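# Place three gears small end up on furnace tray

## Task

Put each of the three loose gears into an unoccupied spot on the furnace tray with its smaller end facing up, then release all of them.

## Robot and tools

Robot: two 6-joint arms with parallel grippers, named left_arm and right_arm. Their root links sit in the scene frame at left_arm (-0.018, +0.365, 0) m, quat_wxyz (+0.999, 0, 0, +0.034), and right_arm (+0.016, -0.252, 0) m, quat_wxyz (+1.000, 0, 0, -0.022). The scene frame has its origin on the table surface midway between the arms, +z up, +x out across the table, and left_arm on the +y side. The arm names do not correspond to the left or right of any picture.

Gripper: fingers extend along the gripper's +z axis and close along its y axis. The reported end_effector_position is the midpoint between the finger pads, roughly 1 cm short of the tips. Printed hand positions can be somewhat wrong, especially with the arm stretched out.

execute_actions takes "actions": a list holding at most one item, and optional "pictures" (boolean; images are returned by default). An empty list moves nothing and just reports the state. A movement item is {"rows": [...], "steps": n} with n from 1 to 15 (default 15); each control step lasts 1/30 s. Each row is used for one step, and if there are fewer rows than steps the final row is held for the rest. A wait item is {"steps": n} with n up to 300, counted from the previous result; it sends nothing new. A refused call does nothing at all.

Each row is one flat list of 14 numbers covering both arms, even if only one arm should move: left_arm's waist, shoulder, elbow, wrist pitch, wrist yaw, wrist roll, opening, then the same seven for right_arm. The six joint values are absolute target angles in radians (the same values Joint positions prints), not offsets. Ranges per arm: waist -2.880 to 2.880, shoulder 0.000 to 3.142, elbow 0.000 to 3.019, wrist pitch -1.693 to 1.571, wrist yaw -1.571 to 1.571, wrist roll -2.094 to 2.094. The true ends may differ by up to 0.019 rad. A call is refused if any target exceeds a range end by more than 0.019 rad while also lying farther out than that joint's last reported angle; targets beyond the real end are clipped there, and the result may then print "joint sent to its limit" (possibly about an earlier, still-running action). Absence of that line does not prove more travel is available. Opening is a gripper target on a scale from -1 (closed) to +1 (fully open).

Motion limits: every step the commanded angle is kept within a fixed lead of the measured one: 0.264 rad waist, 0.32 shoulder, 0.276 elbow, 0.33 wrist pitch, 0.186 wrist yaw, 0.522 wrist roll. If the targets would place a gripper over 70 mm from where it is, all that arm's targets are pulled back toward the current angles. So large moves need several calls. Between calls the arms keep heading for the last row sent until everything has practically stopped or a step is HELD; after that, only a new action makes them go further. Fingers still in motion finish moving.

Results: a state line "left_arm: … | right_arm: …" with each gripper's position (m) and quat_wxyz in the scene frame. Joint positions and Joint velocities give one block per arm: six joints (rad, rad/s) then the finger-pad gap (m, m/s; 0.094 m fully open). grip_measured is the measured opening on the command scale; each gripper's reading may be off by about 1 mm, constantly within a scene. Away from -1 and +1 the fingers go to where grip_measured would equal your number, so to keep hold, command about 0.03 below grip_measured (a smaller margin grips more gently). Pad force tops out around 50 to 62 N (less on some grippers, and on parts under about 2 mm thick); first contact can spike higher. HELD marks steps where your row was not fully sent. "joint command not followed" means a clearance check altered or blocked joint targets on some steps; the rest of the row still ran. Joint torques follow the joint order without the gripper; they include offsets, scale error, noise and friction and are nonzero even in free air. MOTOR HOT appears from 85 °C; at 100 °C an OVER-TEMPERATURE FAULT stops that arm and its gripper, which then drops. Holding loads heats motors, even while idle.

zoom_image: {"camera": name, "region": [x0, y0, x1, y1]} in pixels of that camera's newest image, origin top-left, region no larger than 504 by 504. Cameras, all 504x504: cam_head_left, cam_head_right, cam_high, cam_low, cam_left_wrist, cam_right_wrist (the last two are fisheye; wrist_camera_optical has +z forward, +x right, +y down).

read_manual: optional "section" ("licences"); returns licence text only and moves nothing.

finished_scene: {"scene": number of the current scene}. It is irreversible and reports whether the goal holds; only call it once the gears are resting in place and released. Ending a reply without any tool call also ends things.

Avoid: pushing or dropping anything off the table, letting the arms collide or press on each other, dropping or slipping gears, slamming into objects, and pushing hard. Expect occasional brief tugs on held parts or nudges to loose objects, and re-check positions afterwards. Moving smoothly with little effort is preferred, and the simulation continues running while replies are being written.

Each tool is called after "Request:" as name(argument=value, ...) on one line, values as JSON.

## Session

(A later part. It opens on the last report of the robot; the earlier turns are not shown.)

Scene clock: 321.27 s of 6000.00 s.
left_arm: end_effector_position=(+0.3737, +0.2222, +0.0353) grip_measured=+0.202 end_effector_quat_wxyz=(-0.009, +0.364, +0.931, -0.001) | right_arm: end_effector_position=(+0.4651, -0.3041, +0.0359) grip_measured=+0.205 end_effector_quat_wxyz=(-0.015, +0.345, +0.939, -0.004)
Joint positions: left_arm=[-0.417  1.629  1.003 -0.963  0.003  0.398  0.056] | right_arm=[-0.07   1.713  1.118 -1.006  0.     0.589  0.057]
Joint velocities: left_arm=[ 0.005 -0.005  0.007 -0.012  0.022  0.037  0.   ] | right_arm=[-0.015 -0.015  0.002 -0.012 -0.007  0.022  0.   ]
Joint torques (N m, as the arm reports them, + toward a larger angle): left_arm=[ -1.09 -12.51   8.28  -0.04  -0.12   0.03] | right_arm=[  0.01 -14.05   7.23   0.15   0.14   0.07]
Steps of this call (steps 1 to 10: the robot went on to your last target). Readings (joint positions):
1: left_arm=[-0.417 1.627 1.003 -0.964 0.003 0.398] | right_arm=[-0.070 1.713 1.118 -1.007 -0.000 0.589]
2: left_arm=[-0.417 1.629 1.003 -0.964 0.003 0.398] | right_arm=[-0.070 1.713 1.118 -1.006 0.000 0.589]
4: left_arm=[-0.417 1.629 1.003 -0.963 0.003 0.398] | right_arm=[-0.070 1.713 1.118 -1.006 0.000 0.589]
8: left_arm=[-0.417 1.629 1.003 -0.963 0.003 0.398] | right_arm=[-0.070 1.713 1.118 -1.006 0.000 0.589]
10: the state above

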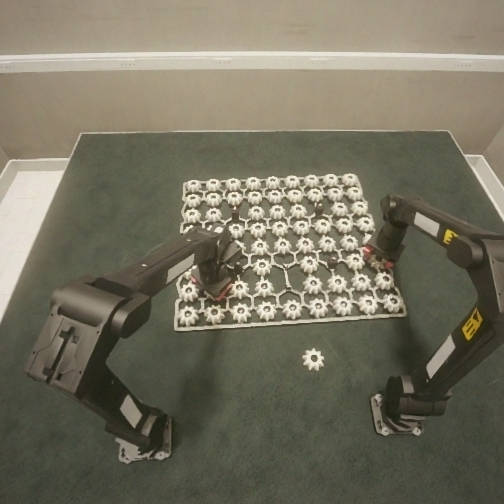

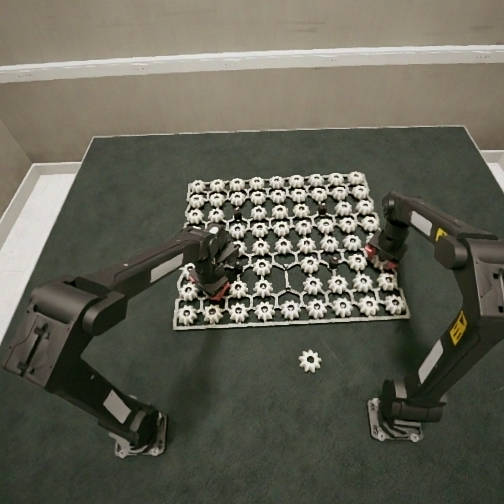

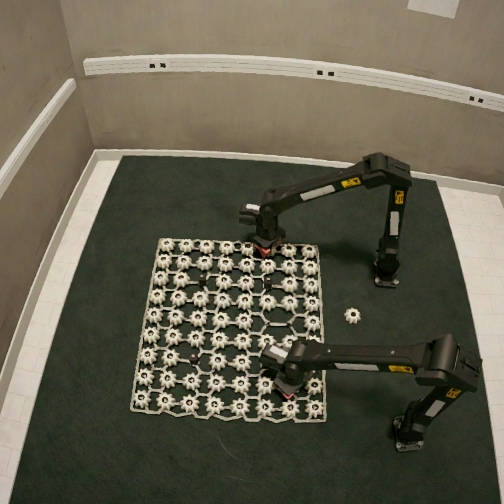

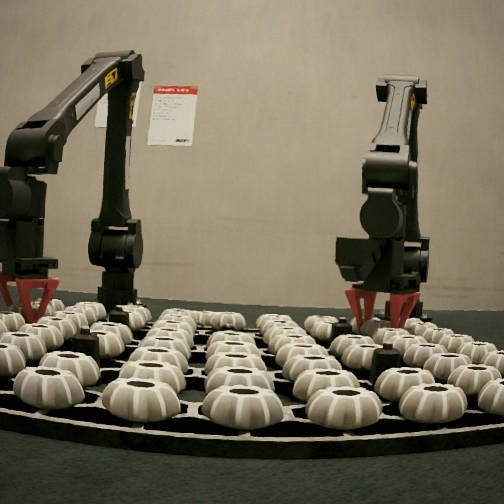

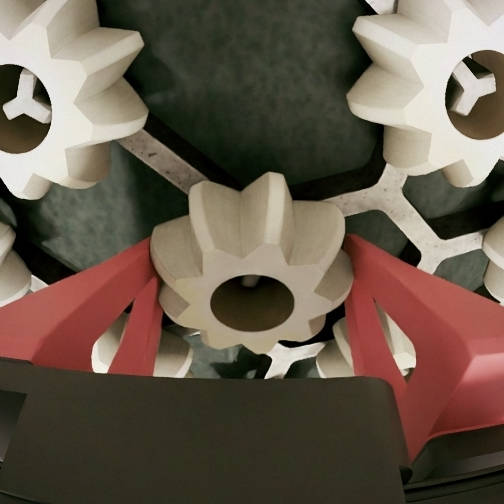

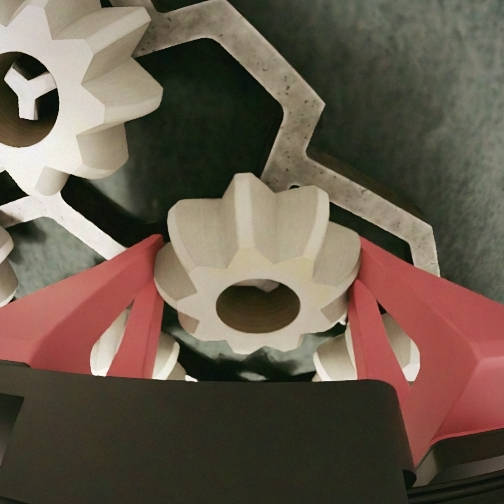

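Request:
execute_actions(actions=[{"rows": [[-0.411,1.649,1.015,-0.960,0,0.41,0.16,-0.063,1.737,1.125,-1.003,0,0.60,0.16],[-0.411,1.654,1.015,-0.957,0,0.41,0.16,-0.063,1.740,1.125,-1.001,0,0.60,0.16],[-0.411,1.658,1.015,-0.954,0,0.41,0.16,-0.063,1.743,1.125,-0.999,0,0.60,0.16],[-0.411,1.662,1.015,-0.952,0,0.41,0.16,-0.063,1.746,1.125,-0.997,0,0.60,0.16],[-0.411,1.666,1.015,-0.950,0,0.41,0.16,-0.063,1.748,1.125,-0.996,0,0.60,0.16],[-0.411,1.670,1.015,-0.948,0,0.41,0.16,-0.063,1.750,1.125,-0.995,0,0.60,0.16],[-0.411,1.673,1.015,-0.946,0,0.41,0.16,-0.063,1.751,1.125,-0.995,0,0.60,0.16]], "steps": 15}])

Scene clock: 326.30 s of 6000.00 s.
left_arm: end_effector_position=(+0.3743, +0.2218, +0.0309) grip_measured=+0.202 end_effector_quat_wxyz=(-0.011, +0.364, +0.931, -0.002) | right_arm: end_effector_position=(+0.4654, -0.3042, +0.0346) grip_measured=+0.205 end_effector_quat_wxyz=(-0.015, +0.345, +0.938, -0.004)
Joint positions: left_arm=[-0.417  1.64   1.003 -0.956  0.004  0.398  0.056] | right_arm=[-0.07   1.716  1.118 -1.004  0.     0.59   0.057]
Joint velocities: left_arm=[-0.005 -0.005  0.007 -0.002 -0.037 -0.037 -0.001] | right_arm=[-0.005 -0.015  0.007  0.022 -0.007  0.007 -0.   ]
Joint torques (N m, as the arm reports them, + toward a larger angle): left_arm=[ -1.12 -11.44   8.17   0.47  -0.17   0.03] | right_arm=[ -0.1  -12.85   7.21   0.48   0.13   0.07]
Steps of this call (steps 1 to 15: the robot went on to your last target; steps 16 to 90: nothing new was sent; then 1.53 s passed at rest; steps 91 to 105: all 15 steps of this action). Readings (joint positions):
91: left_arm=[-0.417 1.629 1.003 -0.963 0.003 0.398] | right_arm=[-0.070 1.713 1.118 -1.006 0.000 0.589]
92: left_arm=[-0.417 1.629 1.003 -0.963 0.003 0.398] | right_arm=[-0.070 1.713 1.118 -1.006 0.000 0.589]
94: left_arm=[-0.417 1.632 1.003 -0.961 0.003 0.398] | right_arm=[-0.070 1.715 1.118 -1.005 0.000 0.589]
98: left_arm=[-0.417 1.640 1.003 -0.956 0.004 0.398] | right_arm=[-0.070 1.716 1.118 -1.004 0.000 0.590]
105: the state above

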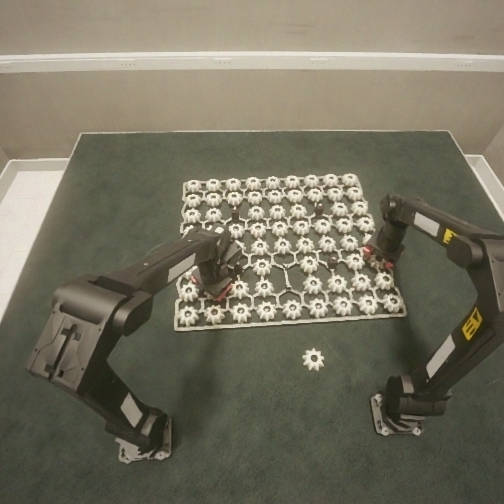

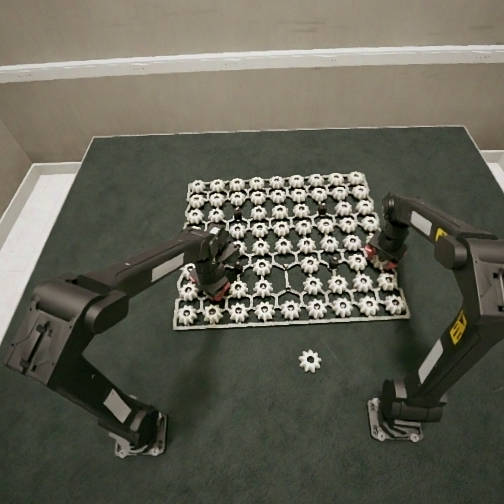

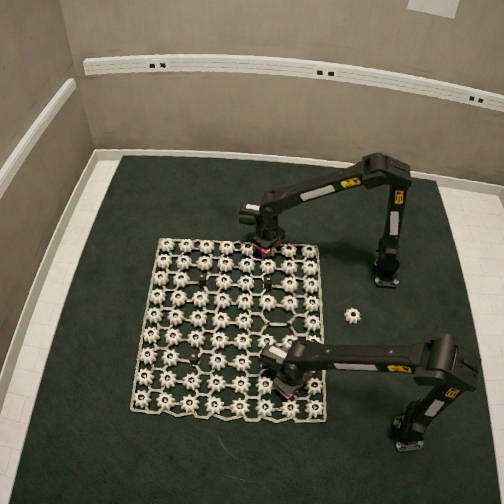

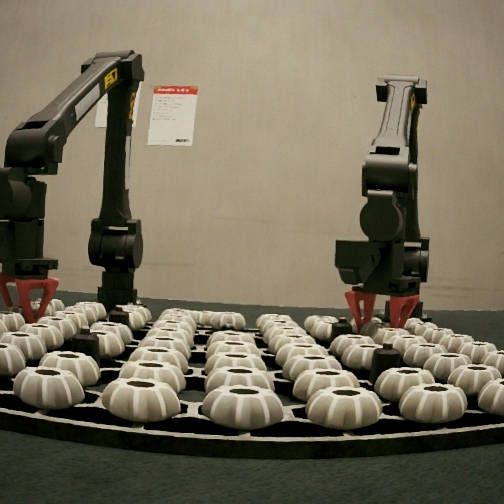

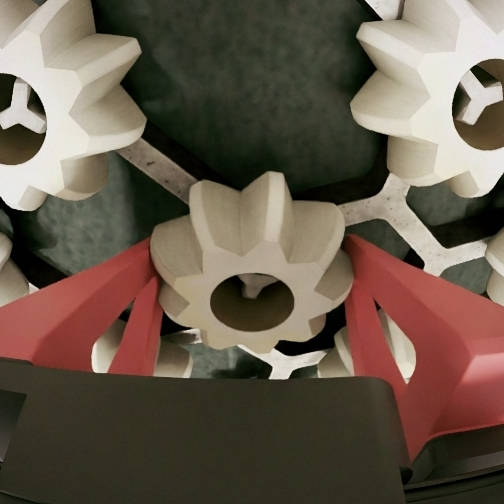

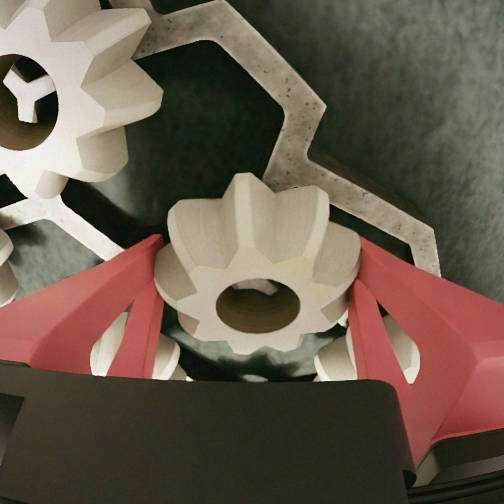

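Request:
execute_actions(actions=[{"rows": [[-0.411,1.660,1.015,-0.950,0,0.41,0.18,-0.063,1.738,1.125,-0.998,0,0.60,0.18],[-0.411,1.650,1.015,-0.952,0,0.41,0.21,-0.063,1.726,1.125,-1.000,0,0.60,0.21],[-0.411,1.645,1.015,-0.952,0,0.41,0.24,-0.063,1.720,1.125,-1.000,0,0.60,0.24],[-0.411,1.645,1.015,-0.952,0,0.41,0.28,-0.063,1.720,1.125,-1.000,0,0.60,0.28],[-0.411,1.645,1.015,-0.952,0,0.41,0.32,-0.063,1.720,1.125,-1.000,0,0.60,0.32],[-0.411,1.645,1.015,-0.952,0,0.41,0.36,-0.063,1.720,1.125,-1.000,0,0.60,0.36],[-0.411,1.645,1.015,-0.952,0,0.41,0.40,-0.063,1.720,1.125,-1.000,0,0.60,0.40]], "steps": 12}])

Scene clock: 338.97 s of 6000.00 s.
left_arm: end_effector_position=(+0.3744, +0.2219, +0.0312) grip_measured=+0.398 end_effector_quat_wxyz=(-0.010, +0.364, +0.931, -0.002) | right_arm: end_effector_position=(+0.4654, -0.3042, +0.0346) grip_measured=+0.398 end_effector_quat_wxyz=(-0.015, +0.345, +0.938, -0.004)
Joint positions: left_arm=[-0.417  1.639  1.003 -0.956  0.003  0.398  0.066] | right_arm=[-0.07   1.716  1.118 -1.004  0.     0.59   0.066]
Joint velocities: left_arm=[-0.005  0.005 -0.007  0.007  0.022  0.081 -0.001] | right_arm=[ 0.005  0.005  0.007  0.012  0.022 -0.007 -0.001]
Joint torques (N m, as the arm reports them, + toward a larger angle): left_arm=[ -0.84 -13.38   8.14   0.18  -0.11   0.05] | right_arm=[  0.   -15.58   7.22   0.28   0.13   0.07]
Steps of this call (steps 1 to 15: the robot went on to your last target; steps 16 to 90: nothing new was sent; then 9.27 s passed at rest; steps 91 to 102: all 12 steps of this action). Readings (joint positions):
91: left_arm=[-0.417 1.640 1.003 -0.956 0.004 0.398] | right_arm=[-0.070 1.716 1.118 -1.004 0.000 0.590]
92: left_arm=[-0.417 1.640 1.003 -0.956 0.004 0.398] | right_arm=[-0.070 1.716 1.118 -1.004 0.000 0.590]
94: left_arm=[-0.417 1.639 1.003 -0.956 0.004 0.398] | right_arm=[-0.070 1.716 1.118 -1.004 0.000 0.590]
98: left_arm=[-0.417 1.639 1.003 -0.956 0.003 0.398] | right_arm=[-0.070 1.716 1.118 -1.004 0.000 0.590]
102: the state above

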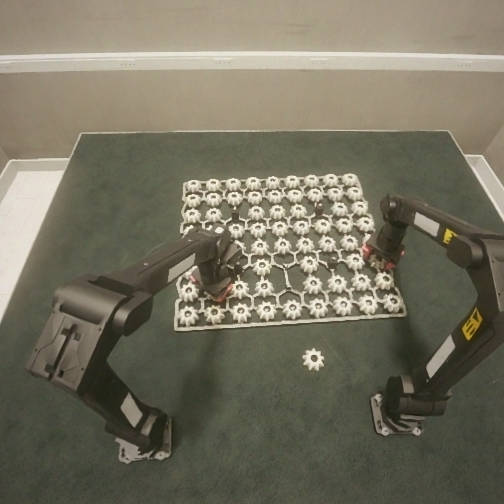

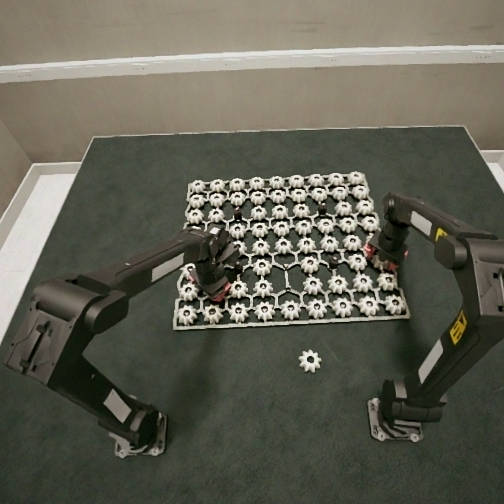

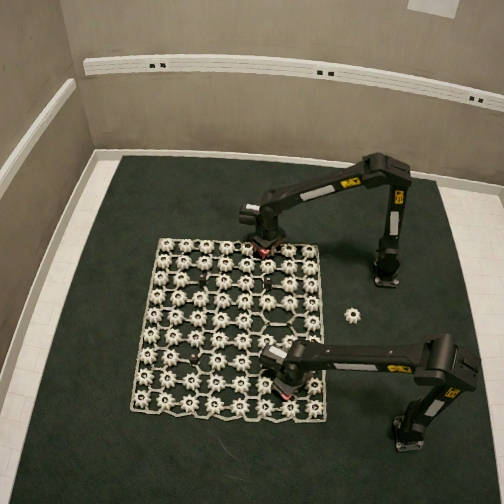

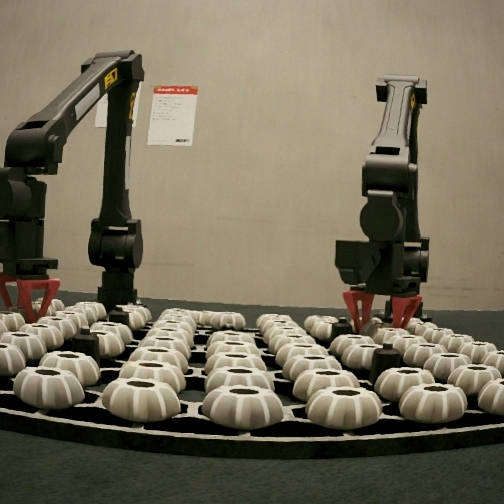

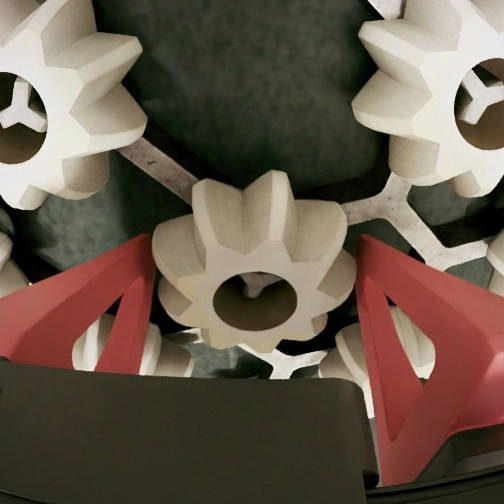

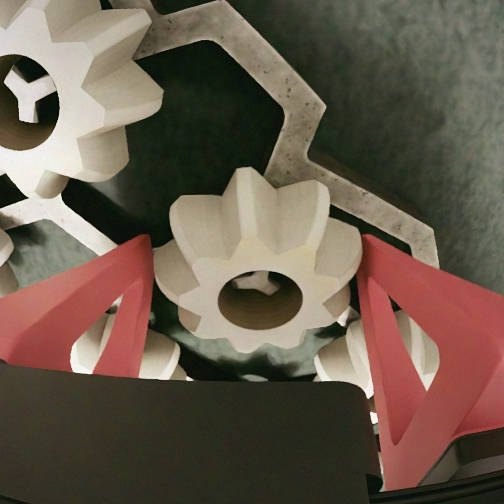

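Request:
execute_actions(actions=[{"rows": [[-0.411,1.625,1.020,-0.960,0,0.41,0.4,-0.063,1.700,1.130,-1.008,0,0.60,0.4],[-0.411,1.608,1.026,-0.966,0,0.41,0.4,-0.063,1.684,1.135,-1.014,0,0.60,0.4],[-0.411,1.596,1.032,-0.973,0,0.41,0.4,-0.063,1.673,1.140,-1.021,0,0.60,0.4],[-0.411,1.585,1.038,-0.981,0,0.41,0.4,-0.063,1.663,1.146,-1.029,0,0.60,0.4],[-0.411,1.574,1.044,-0.990,0,0.41,0.4,-0.063,1.653,1.152,-1.038,0,0.60,0.4],[-0.411,1.563,1.051,-1.001,0,0.41,0.4,-0.063,1.643,1.159,-1.049,0,0.60,0.4],[-0.411,1.553,1.059,-1.014,0,0.41,0.4,-0.063,1.633,1.167,-1.062,0,0.60,0.4],[-0.411,1.543,1.068,-1.029,0,0.41,0.4,-0.063,1.624,1.176,-1.077,0,0.60,0.4],[-0.411,1.534,1.077,-1.045,0,0.41,0.4,-0.063,1.615,1.186,-1.093,0,0.60,0.4],[-0.411,1.526,1.086,-1.062,0,0.41,0.4,-0.063,1.607,1.196,-1.110,0,0.60,0.4],[-0.411,1.519,1.095,-1.079,0,0.41,0.4,-0.063,1.599,1.205,-1.127,0,0.60,0.4],[-0.411,1.513,1.103,-1.095,0,0.41,0.4,-0.063,1.591,1.212,-1.143,0,0.60,0.4],[-0.411,1.508,1.110,-1.109,0,0.41,0.4,-0.060,1.580,1.214,-1.157,0,0.58,0.45],[-0.408,1.504,1.115,-1.121,0,0.41,0.4,-0.052,1.566,1.210,-1.168,0,0.55,0.5],[-0.402,1.500,1.118,-1.129,0,0.41,0.4,-0.038,1.550,1.200,-1.177,0,0.52,0.55]], "steps": 15}], pictures=false)

Request:
execute_actions(actions=[{"rows": [[-0.392,1.5,1.118,-1.129,0,0.41,0.4,-0.015,1.530,1.187,-1.184,0,0.48,0.6],[-0.378,1.5,1.118,-1.129,0,0.41,0.4,0.015,1.508,1.171,-1.191,0,0.44,0.7],[-0.360,1.5,1.118,-1.129,0,0.41,0.4,0.050,1.484,1.153,-1.198,0,0.40,0.8],[-0.340,1.5,1.118,-1.129,0,0.41,0.4,0.090,1.458,1.133,-1.205,0,0.36,0.9],[-0.318,1.5,1.118,-1.129,0,0.41,0.4,0.134,1.431,1.112,-1.212,0,0.32,1],[-0.295,1.5,1.118,-1.129,0,0.41,0.4,0.181,1.403,1.090,-1.219,0,0.28,1],[-0.271,1.5,1.118,-1.129,0,0.41,0.4,0.230,1.374,1.067,-1.226,0,0.24,1],[-0.247,1.5,1.118,-1.129,0,0.41,0.4,0.281,1.344,1.043,-1.233,0,0.20,1],[-0.224,1.5,1.118,-1.129,0,0.41,0.4,0.333,1.314,1.019,-1.240,0,0.16,1],[-0.202,1.5,1.118,-1.129,0,0.41,0.4,0.386,1.284,0.995,-1.247,0,0.12,1],[-0.182,1.5,1.118,-1.129,0,0.41,0.4,0.439,1.254,0.971,-1.254,0,0.08,1],[-0.165,1.5,1.118,-1.129,0,0.41,0.4,0.492,1.224,0.947,-1.261,0,0.05,1],[-0.151,1.5,1.118,-1.129,0,0.41,0.4,0.544,1.195,0.924,-1.268,0,0.02,1],[-0.140,1.5,1.118,-1.129,0,0.41,0.4,0.595,1.167,0.901,-1.274,0,0,1],[-0.132,1.5,1.118,-1.129,0,0.41,0.4,0.644,1.140,0.879,-1.280,0,0,1]], "steps": 15}], pictures=false)

Request:
execute_actions(actions=[{"rows": [[-0.126,1.5,1.118,-1.129,0,0.41,0.4,0.690,1.115,0.858,-1.286,0,0,1],[-0.122,1.5,1.118,-1.129,0,0.41,0.4,0.733,1.092,0.839,-1.291,0,0,1],[-0.120,1.5,1.118,-1.129,0,0.41,0.4,0.772,1.071,0.822,-1.296,0,0,1],[-0.120,1.5,1.118,-1.129,0,0.41,0.4,0.806,1.053,0.807,-1.300,0,0,1],[-0.120,1.5,1.118,-1.129,0,0.41,0.4,0.835,1.038,0.794,-1.303,0,0,1],[-0.120,1.5,1.118,-1.129,0,0.41,0.4,0.859,1.026,0.783,-1.306,0,0,1],[-0.120,1.5,1.118,-1.129,0,0.41,0.4,0.878,1.016,0.774,-1.308,0,0,1],[-0.120,1.5,1.118,-1.129,0,0.41,0.4,0.892,1.009,0.766,-1.310,0,0,1],[-0.120,1.5,1.118,-1.129,0,0.41,0.4,0.901,1.004,0.759,-1.311,0,0,1],[-0.120,1.5,1.118,-1.129,0,0.41,0.4,0.906,1.001,0.754,-1.312,0,0,1],[-0.120,1.5,1.118,-1.129,0,0.41,0.4,0.908,1.000,0.750,-1.312,0,0,1]], "steps": 15}], pictures=false)

Request:
execute_actions(actions=[{"steps": 10}])

Scene clock: 374.80 s of 6000.00 s.
left_arm: end_effector_position=(+0.3769, +0.2213, +0.1020) grip_measured=+0.398 end_effector_quat_wxyz=(+0.013, +0.364, +0.931, -0.001) | right_arm: end_effector_position=(+0.4600, -0.3022, +0.1043) grip_measured=+0.526 end_effector_quat_wxyz=(+0.002, +0.337, +0.941, +0.000)
Joint positions: left_arm=[-0.416  1.516  1.07  -1.098  0.003  0.398  0.066] | right_arm=[-0.067  1.591  1.166 -1.141  0.     0.576  0.072]
Joint velocities: left_arm=[ 0.005 -0.259  0.261 -0.32  -0.007 -0.007  0.   ] | right_arm=[ 0.073 -0.405  0.061 -0.276  0.037 -0.271  0.047]
Joint torques (N m, as the arm reports them, + toward a larger angle): left_arm=[ -0.35 -12.96  10.74  -0.11  -0.11   0.02] | right_arm=[  1.01 -16.49   9.53  -0.36   0.12  -0.15]
Steps of this call (steps 1 to 15: the robot went on to your last target; steps 16 to 90: nothing new was sent; then 32.33 s passed at rest; steps 91 to 105: all 15 steps of this action). Readings (joint positions):
91: left_arm=[-0.417 1.639 1.003 -0.956 0.003 0.398] | right_arm=[-0.070 1.716 1.118 -1.004 0.000 0.590]
92: left_arm=[-0.417 1.638 1.003 -0.956 0.003 0.398] | right_arm=[-0.070 1.714 1.118 -1.004 0.000 0.590]
94: left_arm=[-0.417 1.632 1.003 -0.962 0.003 0.398] | right_arm=[-0.070 1.708 1.118 -1.008 0.000 0.590]
98: left_arm=[-0.417 1.593 1.006 -0.998 0.003 0.398] | right_arm=[-0.070 1.670 1.119 -1.042 0.000 0.590]
105: the state above

Scene clock: 375.30 s of 6000.00 s.
left_arm: end_effector_position=(+0.4029, +0.3353, +0.1157) grip_measured=+0.398 end_effector_quat_wxyz=(+0.020, +0.232, +0.972, +0.003) | right_arm: end_effector_position=(+0.3073, -0.0887, +0.1609) grip_measured=+1.000 end_effector_quat_wxyz=(+0.025, -0.188, +0.982, +0.008)
Joint positions: left_arm=[-0.139  1.496  1.087 -1.12   0.     0.399  0.066] | right_arm=[ 0.558  1.212  0.941 -1.246  0.001  0.134  0.094]
Joint velocities: left_arm=[ 0.435 -0.005  0.017  0.022 -0.051  0.022 -0.   ] | right_arm=[ 1.822 -0.972 -0.794 -0.261 -0.066 -0.842  0.   ]
Joint torques (N m, as the arm reports them, + toward a larger angle): left_arm=[ -3.28 -12.55  10.82  -0.22  -0.02   0.03] | right_arm=[-2.35 -9.95  7.16 -0.27  0.07 -0.15]
Steps of this call (steps 1 to 15: all 15 steps of this action). Readings (joint positions):
1: left_arm=[-0.414 1.509 1.078 -1.107 0.003 0.398] | right_arm=[-0.062 1.576 1.166 -1.151 0.000 0.561]
2: left_arm=[-0.411 1.503 1.083 -1.112 0.003 0.398] | right_arm=[-0.053 1.560 1.166 -1.161 0.000 0.541]
4: left_arm=[-0.394 1.496 1.087 -1.117 0.003 0.399] | right_arm=[-0.015 1.525 1.163 -1.177 0.001 0.490]
8: left_arm=[-0.312 1.496 1.087 -1.120 0.003 0.399] | right_arm=[0.147 1.422 1.111 -1.197 0.001 0.373]
15: the state above

Scene clock: 375.80 s of 6000.00 s.
left_arm: end_effector_position=(+0.4034, +0.3460, +0.1157) grip_measured=+0.398 end_effector_quat_wxyz=(+0.020, +0.220, +0.975, +0.004) | right_arm: end_effector_position=(+0.1803, -0.0610, +0.1471) grip_measured=+1.000 end_effector_quat_wxyz=(+0.009, -0.411, +0.911, +0.005)
Joint positions: left_arm=[-0.113  1.496  1.087 -1.121  0.     0.399  0.066] | right_arm=[ 0.907  1.005  0.757 -1.302 -0.001  0.014  0.094]
Joint velocities: left_arm=[-0.005 -0.005  0.002 -0.022  0.066  0.051 -0.   ] | right_arm=[ 0.005  0.005 -0.007  0.007 -0.037  0.007  0.   ]
Joint torques (N m, as the arm reports them, + toward a larger angle): left_arm=[ -1.83 -12.78  10.99  -0.09  -0.02   0.03] | right_arm=[-0.46 -5.79  7.7  -0.09  0.12 -0.18]
Steps of this call (steps 1 to 15: all 15 steps of this action). Readings (joint positions):
1: left_arm=[-0.126 1.496 1.087 -1.120 0.000 0.399] | right_arm=[0.617 1.180 0.913 -1.256 0.000 0.109]
2: left_arm=[-0.117 1.496 1.087 -1.120 0.000 0.399] | right_arm=[0.673 1.148 0.888 -1.264 -0.000 0.088]
4: left_arm=[-0.111 1.496 1.087 -1.121 0.000 0.399] | right_arm=[0.766 1.093 0.845 -1.279 -0.001 0.059]
8: left_arm=[-0.113 1.496 1.087 -1.121 0.000 0.399] | right_arm=[0.874 1.022 0.790 -1.297 -0.001 0.029]
15: the state above

Scene clock: 376.13 s of 6000.00 s.
left_arm: end_effector_position=(+0.4034, +0.3460, +0.1157) grip_measured=+0.398 end_effector_quat_wxyz=(+0.020, +0.220, +0.975, +0.004) | right_arm: end_effector_position=(+0.1803, -0.0610, +0.1471) grip_measured=+1.000 end_effector_quat_wxyz=(+0.009, -0.413, +0.911, +0.005)
Joint positions: left_arm=[-0.113  1.496  1.087 -1.121  0.     0.399  0.066] | right_arm=[ 0.907  1.005  0.757 -1.302 -0.001  0.011  0.094]
Joint velocities: left_arm=[-0.005 -0.005  0.007 -0.002 -0.007  0.007 -0.001] | right_arm=[ 0.005  0.005  0.007  0.002 -0.007 -0.037  0.   ]
Joint torques (N m, as the arm reports them, + toward a larger angle): left_arm=[ -1.94 -12.53  10.96  -0.19  -0.02   0.02] | right_arm=[-0.53 -6.06  7.68 -0.09  0.12 -0.18]
Steps of this call (steps 1 to 10: the robot went on to your last target). Readings (joint positions):
1: left_arm=[-0.113 1.496 1.087 -1.121 0.000 0.399] | right_arm=[0.907 1.005 0.757 -1.302 -0.001 0.014]
2: left_arm=[-0.113 1.496 1.087 -1.121 0.000 0.399] | right_arm=[0.907 1.005 0.757 -1.302 -0.001 0.013]
4: left_arm=[-0.113 1.496 1.087 -1.121 0.000 0.399] | right_arm=[0.907 1.005 0.757 -1.302 -0.001 0.012]
8: left_arm=[-0.113 1.496 1.087 -1.121 0.000 0.399] | right_arm=[0.907 1.005 0.757 -1.302 -0.001 0.011]
10: the state above

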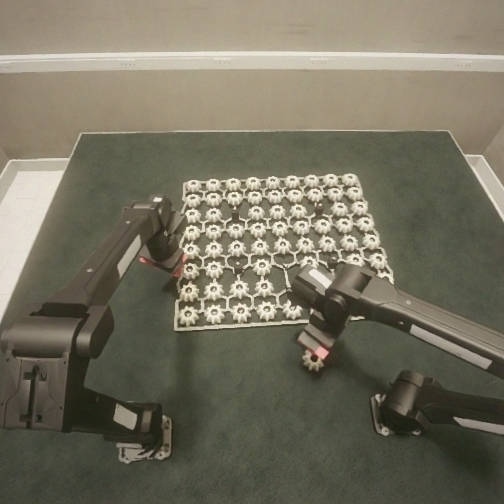

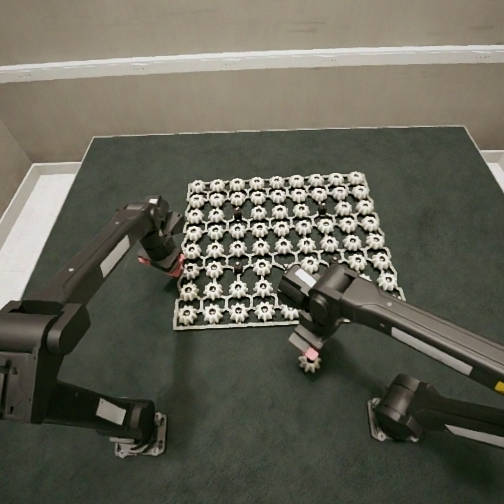

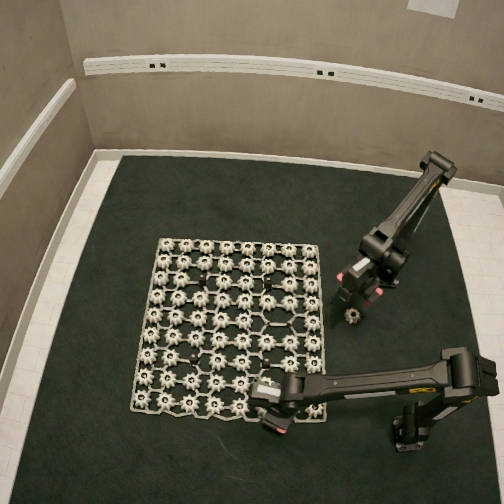

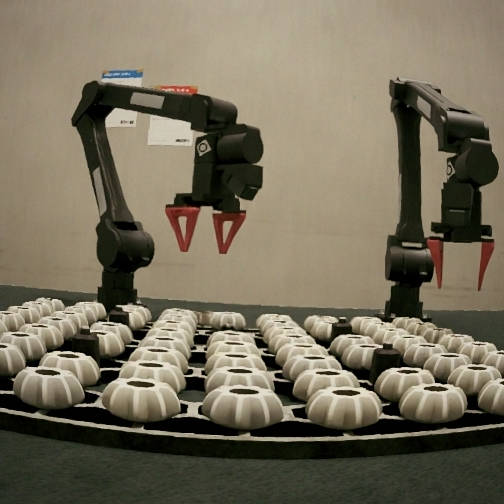

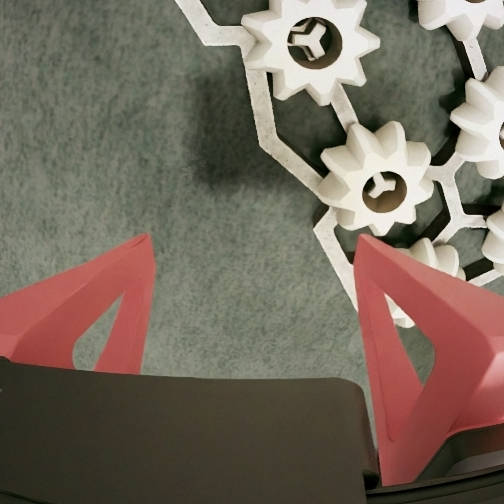

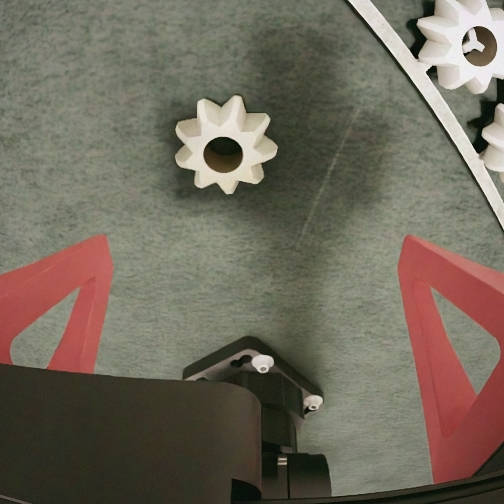

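Request:
execute_actions(actions=[{"rows": [[-0.12,1.5,1.118,-1.129,0,0.41,0.4,0.912,1.012,0.743,-1.298,0,0,1],[-0.12,1.5,1.118,-1.129,0,0.41,0.4,0.918,1.022,0.733,-1.281,0,0,1],[-0.12,1.5,1.118,-1.129,0,0.41,0.4,0.925,1.032,0.720,-1.259,0,0,1],[-0.12,1.5,1.118,-1.129,0,0.41,0.4,0.933,1.043,0.704,-1.233,0,0,1],[-0.12,1.5,1.118,-1.129,0,0.41,0.4,0.941,1.055,0.686,-1.204,0,0,1],[-0.12,1.5,1.118,-1.129,0,0.41,0.4,0.949,1.067,0.667,-1.173,0,0,1],[-0.12,1.5,1.118,-1.129,0,0.41,0.4,0.957,1.080,0.648,-1.141,0,0,1],[-0.12,1.5,1.118,-1.129,0,0.41,0.4,0.964,1.092,0.629,-1.109,0,0,1],[-0.12,1.5,1.118,-1.129,0,0.41,0.4,0.970,1.104,0.611,-1.078,0,0,1],[-0.12,1.5,1.118,-1.129,0,0.41,0.4,0.975,1.115,0.594,-1.049,0,0,1],[-0.12,1.5,1.118,-1.129,0,0.41,0.4,0.978,1.125,0.579,-1.024,0,0,1],[-0.12,1.5,1.118,-1.129,0,0.41,0.4,0.980,1.133,0.567,-1.003,0,0,1],[-0.12,1.5,1.118,-1.129,0,0.41,0.4,0.981,1.139,0.558,-0.987,0,0,1],[-0.12,1.5,1.118,-1.129,0,0.41,0.4,0.982,1.143,0.552,-0.977,0,0,1],[-0.12,1.5,1.118,-1.129,0,0.41,0.4,0.982,1.145,0.548,-0.972,0,0,1]], "steps": 15}], pictures=false)

Request:
execute_actions(actions=[{"steps": 14}])

Scene clock: 393.40 s of 6000.00 s.
left_arm: end_effector_position=(+0.4034, +0.3460, +0.1157) grip_measured=+0.398 end_effector_quat_wxyz=(+0.020, +0.220, +0.975, +0.004) | right_arm: end_effector_position=(+0.1601, -0.0590, +0.0489) grip_measured=+1.000 end_effector_quat_wxyz=(-0.006, -0.445, +0.896, -0.002)
Joint positions: left_arm=[-0.113  1.496  1.087 -1.121  0.     0.399  0.066] | right_arm=[ 0.976  1.133  0.558 -1.009 -0.001  0.01   0.094]
Joint velocities: left_arm=[-0.005 -0.005 -0.002 -0.007  0.022 -0.022  0.001] | right_arm=[ 0.005  0.161 -0.271  0.315 -0.051  0.007  0.   ]
Joint torques (N m, as the arm reports them, + toward a larger angle): left_arm=[ -1.72 -12.62  10.83  -0.22  -0.03   0.02] | right_arm=[-0.2  -5.92  7.26  0.65  0.13 -0.17]
Steps of this call (steps 1 to 15: the robot went on to your last target; steps 16 to 90: nothing new was sent; then 13.77 s passed at rest; steps 91 to 105: all 15 steps of this action). Readings (joint positions):
91: left_arm=[-0.113 1.496 1.087 -1.121 0.000 0.399] | right_arm=[0.907 1.005 0.757 -1.302 -0.001 0.011]
92: left_arm=[-0.113 1.496 1.087 -1.121 0.000 0.399] | right_arm=[0.907 1.005 0.756 -1.301 -0.001 0.011]
94: left_arm=[-0.113 1.496 1.087 -1.121 0.000 0.399] | right_arm=[0.911 1.006 0.743 -1.278 -0.001 0.011]
98: left_arm=[-0.113 1.496 1.087 -1.121 0.000 0.399] | right_arm=[0.940 1.040 0.680 -1.178 -0.001 0.011]
105: the state above

Scene clock: 393.87 s of 6000.00 s.
left_arm: end_effector_position=(+0.4034, +0.3460, +0.1157) grip_measured=+0.398 end_effector_quat_wxyz=(+0.020, +0.220, +0.975, +0.004) | right_arm: end_effector_position=(+0.1603, -0.0587, +0.0440) grip_measured=+1.000 end_effector_quat_wxyz=(-0.002, -0.445, +0.896, -0.001)
Joint positions: left_arm=[-0.113  1.496  1.087 -1.121  0.     0.399  0.066] | right_arm=[ 0.976  1.138  0.547 -0.984 -0.001  0.01   0.094]
Joint velocities: left_arm=[-0.005 -0.024  0.007  0.012  0.022 -0.066 -0.001] | right_arm=[-0.005  0.005 -0.007 -0.007 -0.037 -0.081  0.   ]
Joint torques (N m, as the arm reports them, + toward a larger angle): left_arm=[ -1.97 -12.54  10.86  -0.19  -0.04   0.02] | right_arm=[-0.31 -5.29  6.92  0.67  0.12 -0.17]
Steps of this call (steps 1 to 14: the robot went on to your last target). Readings (joint positions):
1: left_arm=[-0.113 1.496 1.087 -1.121 0.000 0.399] | right_arm=[0.976 1.137 0.551 -1.000 -0.001 0.010]
2: left_arm=[-0.113 1.496 1.087 -1.121 0.000 0.399] | right_arm=[0.976 1.138 0.548 -0.995 -0.001 0.010]
4: left_arm=[-0.113 1.496 1.087 -1.121 0.000 0.399] | right_arm=[0.976 1.138 0.547 -0.990 -0.001 0.010]
8: left_arm=[-0.113 1.496 1.087 -1.121 0.000 0.399] | right_arm=[0.976 1.138 0.547 -0.984 -0.001 0.010]
14: the state above

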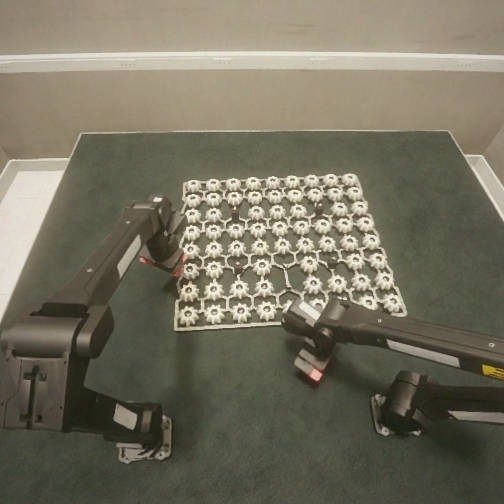

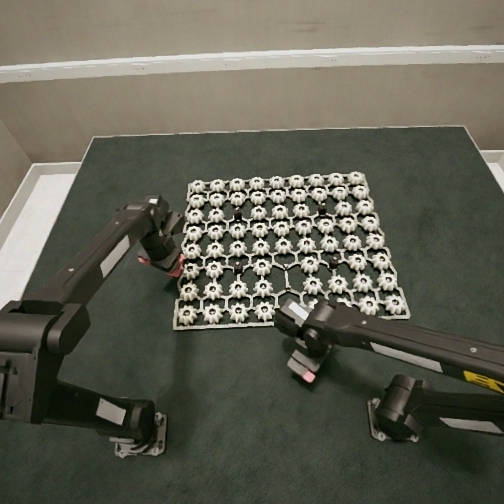

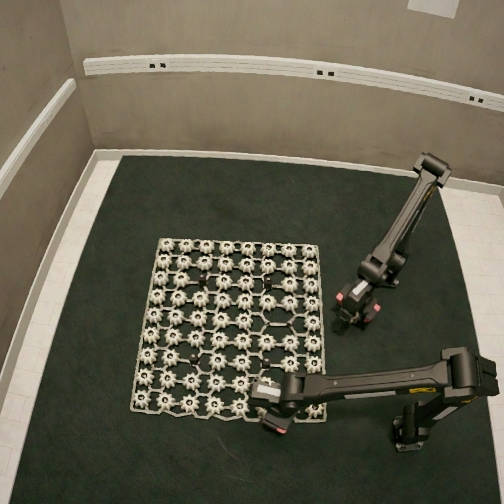

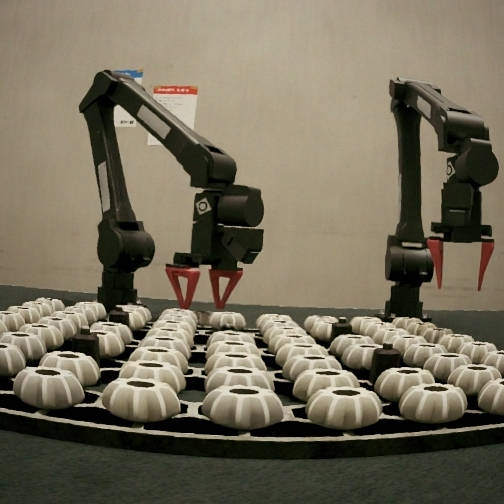

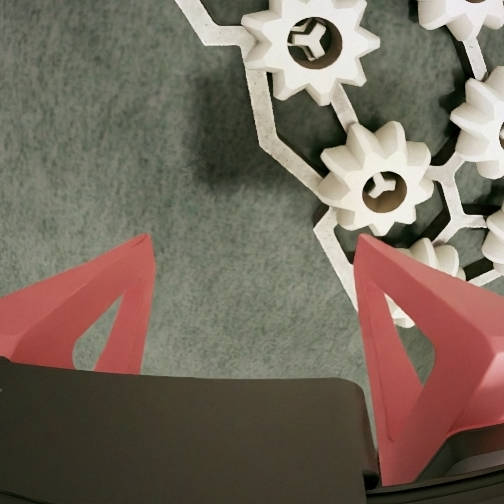

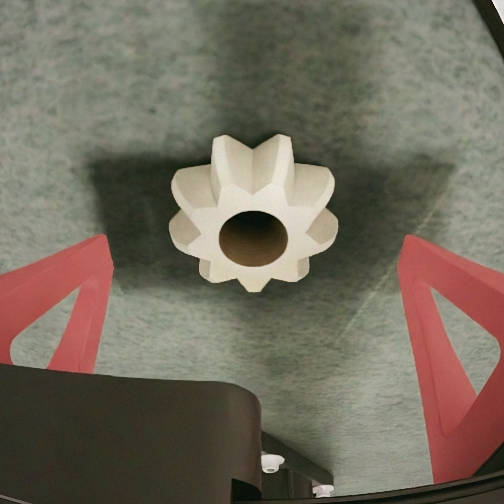

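Request:
execute_actions(actions=[{"rows": [[-0.12,1.5,1.118,-1.129,0,0.41,0.4,0.982,1.153,0.542,-0.966,0,0.03,1],[-0.12,1.5,1.118,-1.129,0,0.41,0.4,0.982,1.160,0.538,-0.958,0,0.06,1],[-0.12,1.5,1.118,-1.129,0,0.41,0.4,0.982,1.166,0.535,-0.949,0,0.09,1],[-0.12,1.5,1.118,-1.129,0,0.41,0.4,0.982,1.172,0.531,-0.939,0,0.12,0.95],[-0.12,1.5,1.118,-1.129,0,0.41,0.4,0.982,1.178,0.527,-0.928,0,0.15,0.9],[-0.12,1.5,1.118,-1.129,0,0.41,0.4,0.982,1.184,0.523,-0.917,0,0.17,0.85],[-0.12,1.5,1.118,-1.129,0,0.41,0.4,0.982,1.190,0.519,-0.906,0,0.19,0.8],[-0.12,1.5,1.118,-1.129,0,0.41,0.4,0.982,1.196,0.515,-0.896,0,0.19,0.75],[-0.12,1.5,1.118,-1.129,0,0.41,0.4,0.982,1.202,0.511,-0.886,0,0.19,0.7],[-0.12,1.5,1.118,-1.129,0,0.41,0.4,0.982,1.207,0.508,-0.878,0,0.19,0.65],[-0.12,1.5,1.118,-1.129,0,0.41,0.4,0.982,1.211,0.506,-0.871,0,0.19,0.6],[-0.12,1.5,1.118,-1.129,0,0.41,0.4,0.982,1.215,0.504,-0.866,0,0.19,0.55],[-0.12,1.5,1.118,-1.129,0,0.41,0.4,0.982,1.217,0.502,-0.862,0,0.19,0.5]], "steps": 15}], pictures=false)

Request:
execute_actions(actions=[{"steps": 8}])

Scene clock: 412.87 s of 6000.00 s.
left_arm: end_effector_position=(+0.4034, +0.3460, +0.1157) grip_measured=+0.398 end_effector_quat_wxyz=(+0.020, +0.220, +0.975, +0.004) | right_arm: end_effector_position=(+0.1615, -0.0572, +0.0188) grip_measured=+0.503 end_effector_quat_wxyz=(+0.000, -0.373, +0.928, +0.001)
Joint positions: left_arm=[-0.113  1.496  1.087 -1.121  0.     0.399  0.066] | right_arm=[ 0.976  1.201  0.51  -0.879 -0.001  0.166  0.071]
Joint velocities: left_arm=[-0.005 -0.005 -0.012  0.002 -0.007  0.022 -0.001] | right_arm=[-0.005  0.054 -0.032  0.042  0.007  0.066 -0.003]
Joint torques (N m, as the arm reports them, + toward a larger angle): left_arm=[ -2.09 -12.48  10.86  -0.18  -0.03   0.03] | right_arm=[-0.25 -5.39  5.97  0.64  0.14  0.07]
Steps of this call (steps 1 to 30: the robot went on to your last target; steps 31 to 90: nothing new was sent; then 15.50 s passed at rest; steps 91 to 105: all 15 steps of this action). Readings (joint positions):
91: left_arm=[-0.113 1.496 1.087 -1.121 0.000 0.399] | right_arm=[0.976 1.138 0.547 -0.983 -0.001 0.012]
92: left_arm=[-0.113 1.496 1.087 -1.121 0.000 0.399] | right_arm=[0.976 1.138 0.547 -0.980 -0.001 0.018]
94: left_arm=[-0.113 1.496 1.087 -1.121 0.000 0.399] | right_arm=[0.976 1.142 0.547 -0.968 -0.001 0.043]
98: left_arm=[-0.113 1.496 1.087 -1.121 0.000 0.399] | right_arm=[0.976 1.162 0.535 -0.927 -0.001 0.115]
105: the state above

Scene clock: 413.13 s of 6000.00 s.
left_arm: end_effector_position=(+0.4034, +0.3460, +0.1157) grip_measured=+0.398 end_effector_quat_wxyz=(+0.020, +0.220, +0.975, +0.004) | right_arm: end_effector_position=(+0.1618, -0.0568, +0.0182) grip_measured=+0.501 end_effector_quat_wxyz=(+0.001, -0.368, +0.930, +0.001)
Joint positions: left_arm=[-0.113  1.496  1.087 -1.121  0.     0.399  0.066] | right_arm=[ 0.976  1.202  0.508 -0.874 -0.001  0.177  0.071]
Joint velocities: left_arm=[-0.005 -0.005  0.017 -0.017  0.007 -0.051 -0.001] | right_arm=[-0.005 -0.005  0.002 -0.012 -0.007  0.125 -0.   ]
Joint torques (N m, as the arm reports them, + toward a larger angle): left_arm=[ -1.91 -12.35  10.89  -0.23  -0.03   0.04] | right_arm=[-0.13 -4.97  5.88  0.69  0.14  0.07]
Steps of this call (steps 1 to 8: the robot went on to your last target). Readings (joint positions):
1: left_arm=[-0.113 1.496 1.087 -1.121 0.000 0.399] | right_arm=[0.976 1.202 0.509 -0.877 -0.001 0.169]
2: left_arm=[-0.113 1.496 1.087 -1.121 0.000 0.399] | right_arm=[0.976 1.202 0.508 -0.877 -0.001 0.171]
4: left_arm=[-0.113 1.496 1.087 -1.121 0.000 0.399] | right_arm=[0.976 1.202 0.508 -0.875 -0.001 0.174]
8: the state above

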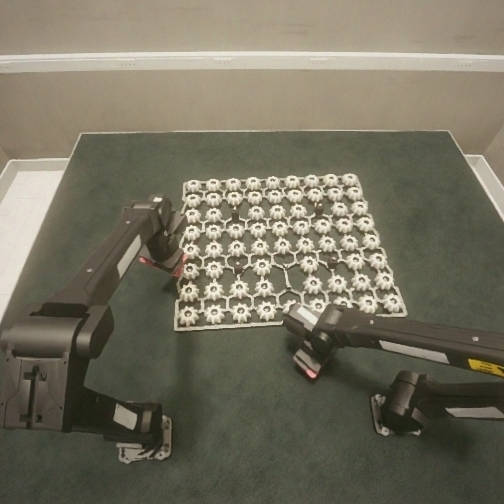

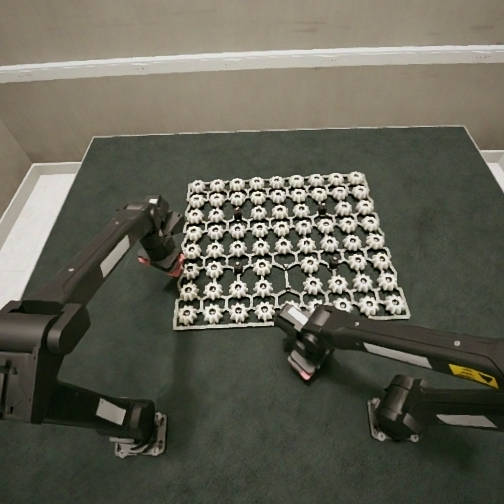

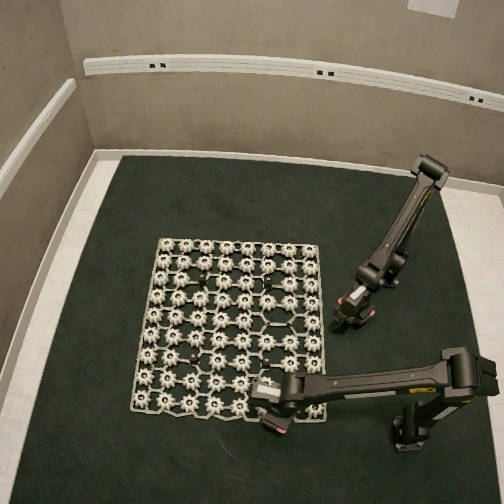

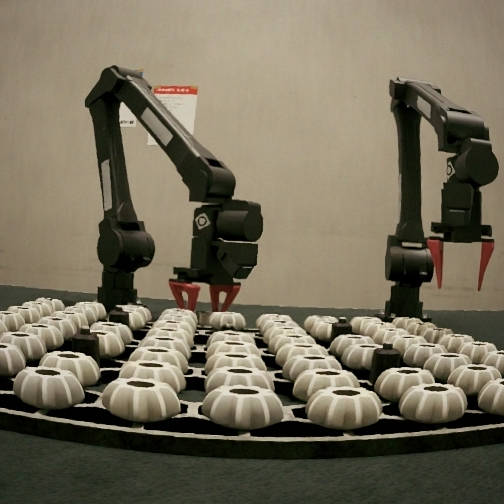

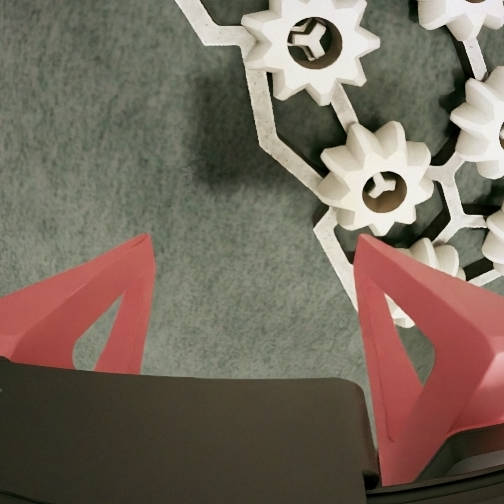

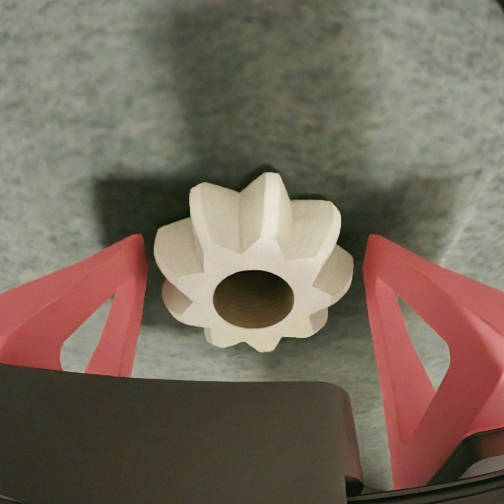

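Request:
execute_actions(actions=[{"rows": [[-0.12,1.5,1.118,-1.129,0,0.41,0.4,0.982,1.219,0.498,-0.862,0,0.19,0.48],[-0.12,1.5,1.118,-1.129,0,0.41,0.4,0.982,1.221,0.495,-0.862,0,0.19,0.46],[-0.12,1.5,1.118,-1.129,0,0.41,0.4,0.982,1.221,0.493,-0.862,0,0.19,0.43],[-0.12,1.5,1.118,-1.129,0,0.41,0.4,0.982,1.221,0.493,-0.862,0,0.19,0.40],[-0.12,1.5,1.118,-1.129,0,0.41,0.4,0.982,1.221,0.493,-0.862,0,0.19,0.37],[-0.12,1.5,1.118,-1.129,0,0.41,0.4,0.982,1.221,0.493,-0.862,0,0.19,0.34],[-0.12,1.5,1.118,-1.129,0,0.41,0.4,0.982,1.221,0.493,-0.862,0,0.19,0.31],[-0.12,1.5,1.118,-1.129,0,0.41,0.4,0.982,1.221,0.493,-0.862,0,0.19,0.28],[-0.12,1.5,1.118,-1.129,0,0.41,0.4,0.982,1.221,0.493,-0.862,0,0.19,0.25],[-0.12,1.5,1.118,-1.129,0,0.41,0.4,0.982,1.221,0.493,-0.862,0,0.19,0.22],[-0.12,1.5,1.118,-1.129,0,0.41,0.4,0.982,1.221,0.493,-0.862,0,0.19,0.19],[-0.12,1.5,1.118,-1.129,0,0.41,0.4,0.982,1.221,0.493,-0.862,0,0.19,0.16]], "steps": 15}])

Scene clock: 422.87 s of 6000.00 s.
left_arm: end_effector_position=(+0.4034, +0.3460, +0.1157) grip_measured=+0.398 end_effector_quat_wxyz=(+0.020, +0.220, +0.975, +0.004) | right_arm: end_effector_position=(+0.1599, -0.0592, +0.0162) grip_measured=+0.193 end_effector_quat_wxyz=(-0.002, -0.367, +0.930, -0.000)
Joint positions: left_arm=[-0.113  1.496  1.087 -1.121  0.     0.399  0.066] | right_arm=[ 0.976  1.203  0.502 -0.873 -0.001  0.18   0.056]
Joint velocities: left_arm=[-0.005 -0.015 -0.007 -0.007 -0.066  0.007  0.   ] | right_arm=[-0.015 -0.005  0.007  0.007  0.022  0.007 -0.001]
Joint torques (N m, as the arm reports them, + toward a larger angle): left_arm=[ -1.65 -12.69  10.89  -0.17  -0.02   0.03] | right_arm=[-0.13 -4.6   5.69  0.66  0.14  0.06]
Steps of this call (steps 1 to 30: the robot went on to your last target; steps 31 to 90: nothing new was sent; then 6.23 s passed at rest; steps 91 to 105: all 15 steps of this action). Readings (joint positions):
91: left_arm=[-0.113 1.496 1.087 -1.121 0.000 0.399] | right_arm=[0.976 1.202 0.508 -0.874 -0.001 0.180]
92: left_arm=[-0.113 1.496 1.087 -1.121 0.000 0.399] | right_arm=[0.976 1.202 0.508 -0.874 -0.001 0.180]
94: left_arm=[-0.113 1.496 1.087 -1.121 0.000 0.399] | right_arm=[0.976 1.202 0.507 -0.873 -0.001 0.180]
98: left_arm=[-0.113 1.496 1.087 -1.121 0.000 0.399] | right_arm=[0.976 1.202 0.502 -0.873 -0.001 0.180]
105: the state above

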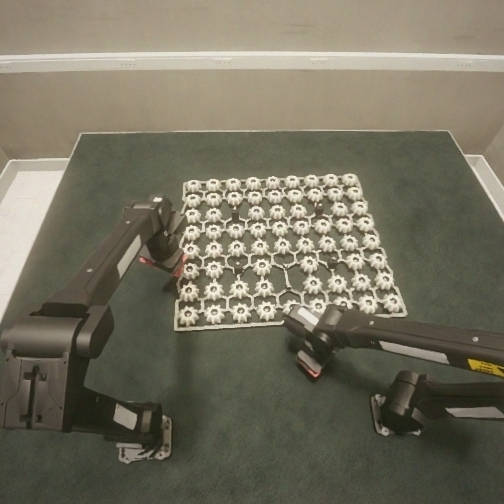

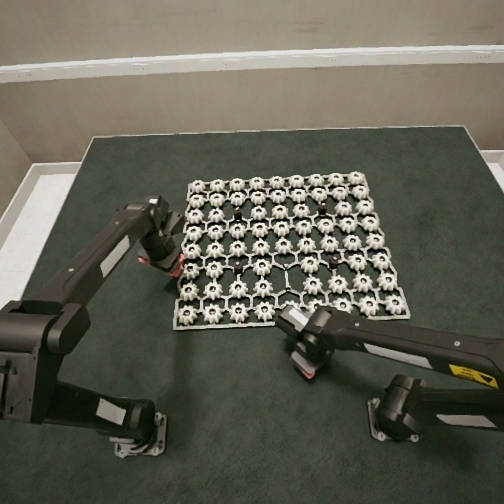

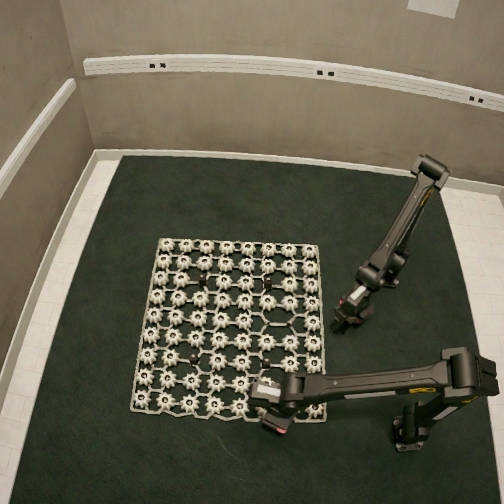

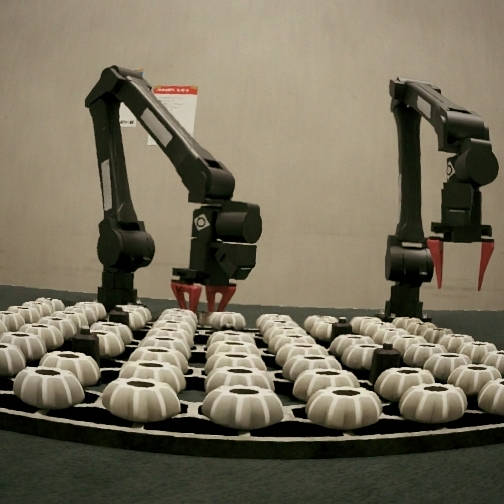

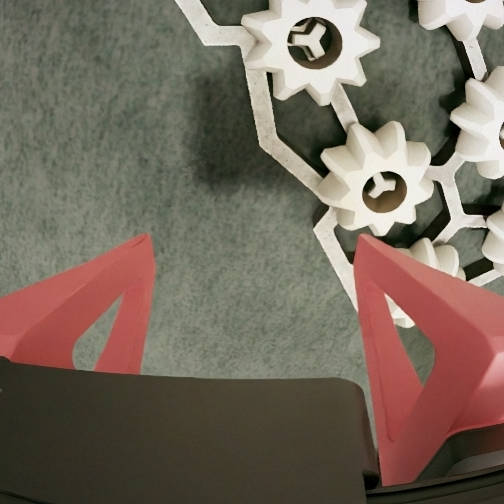

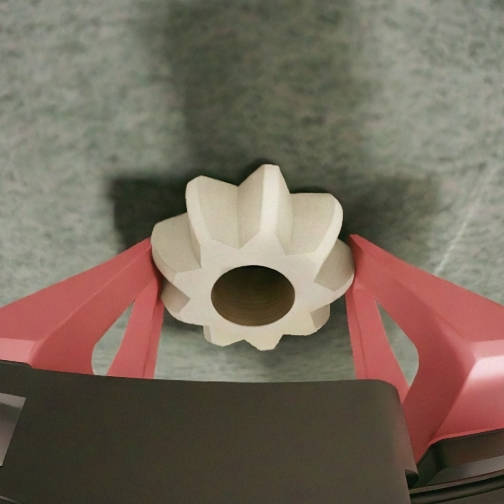

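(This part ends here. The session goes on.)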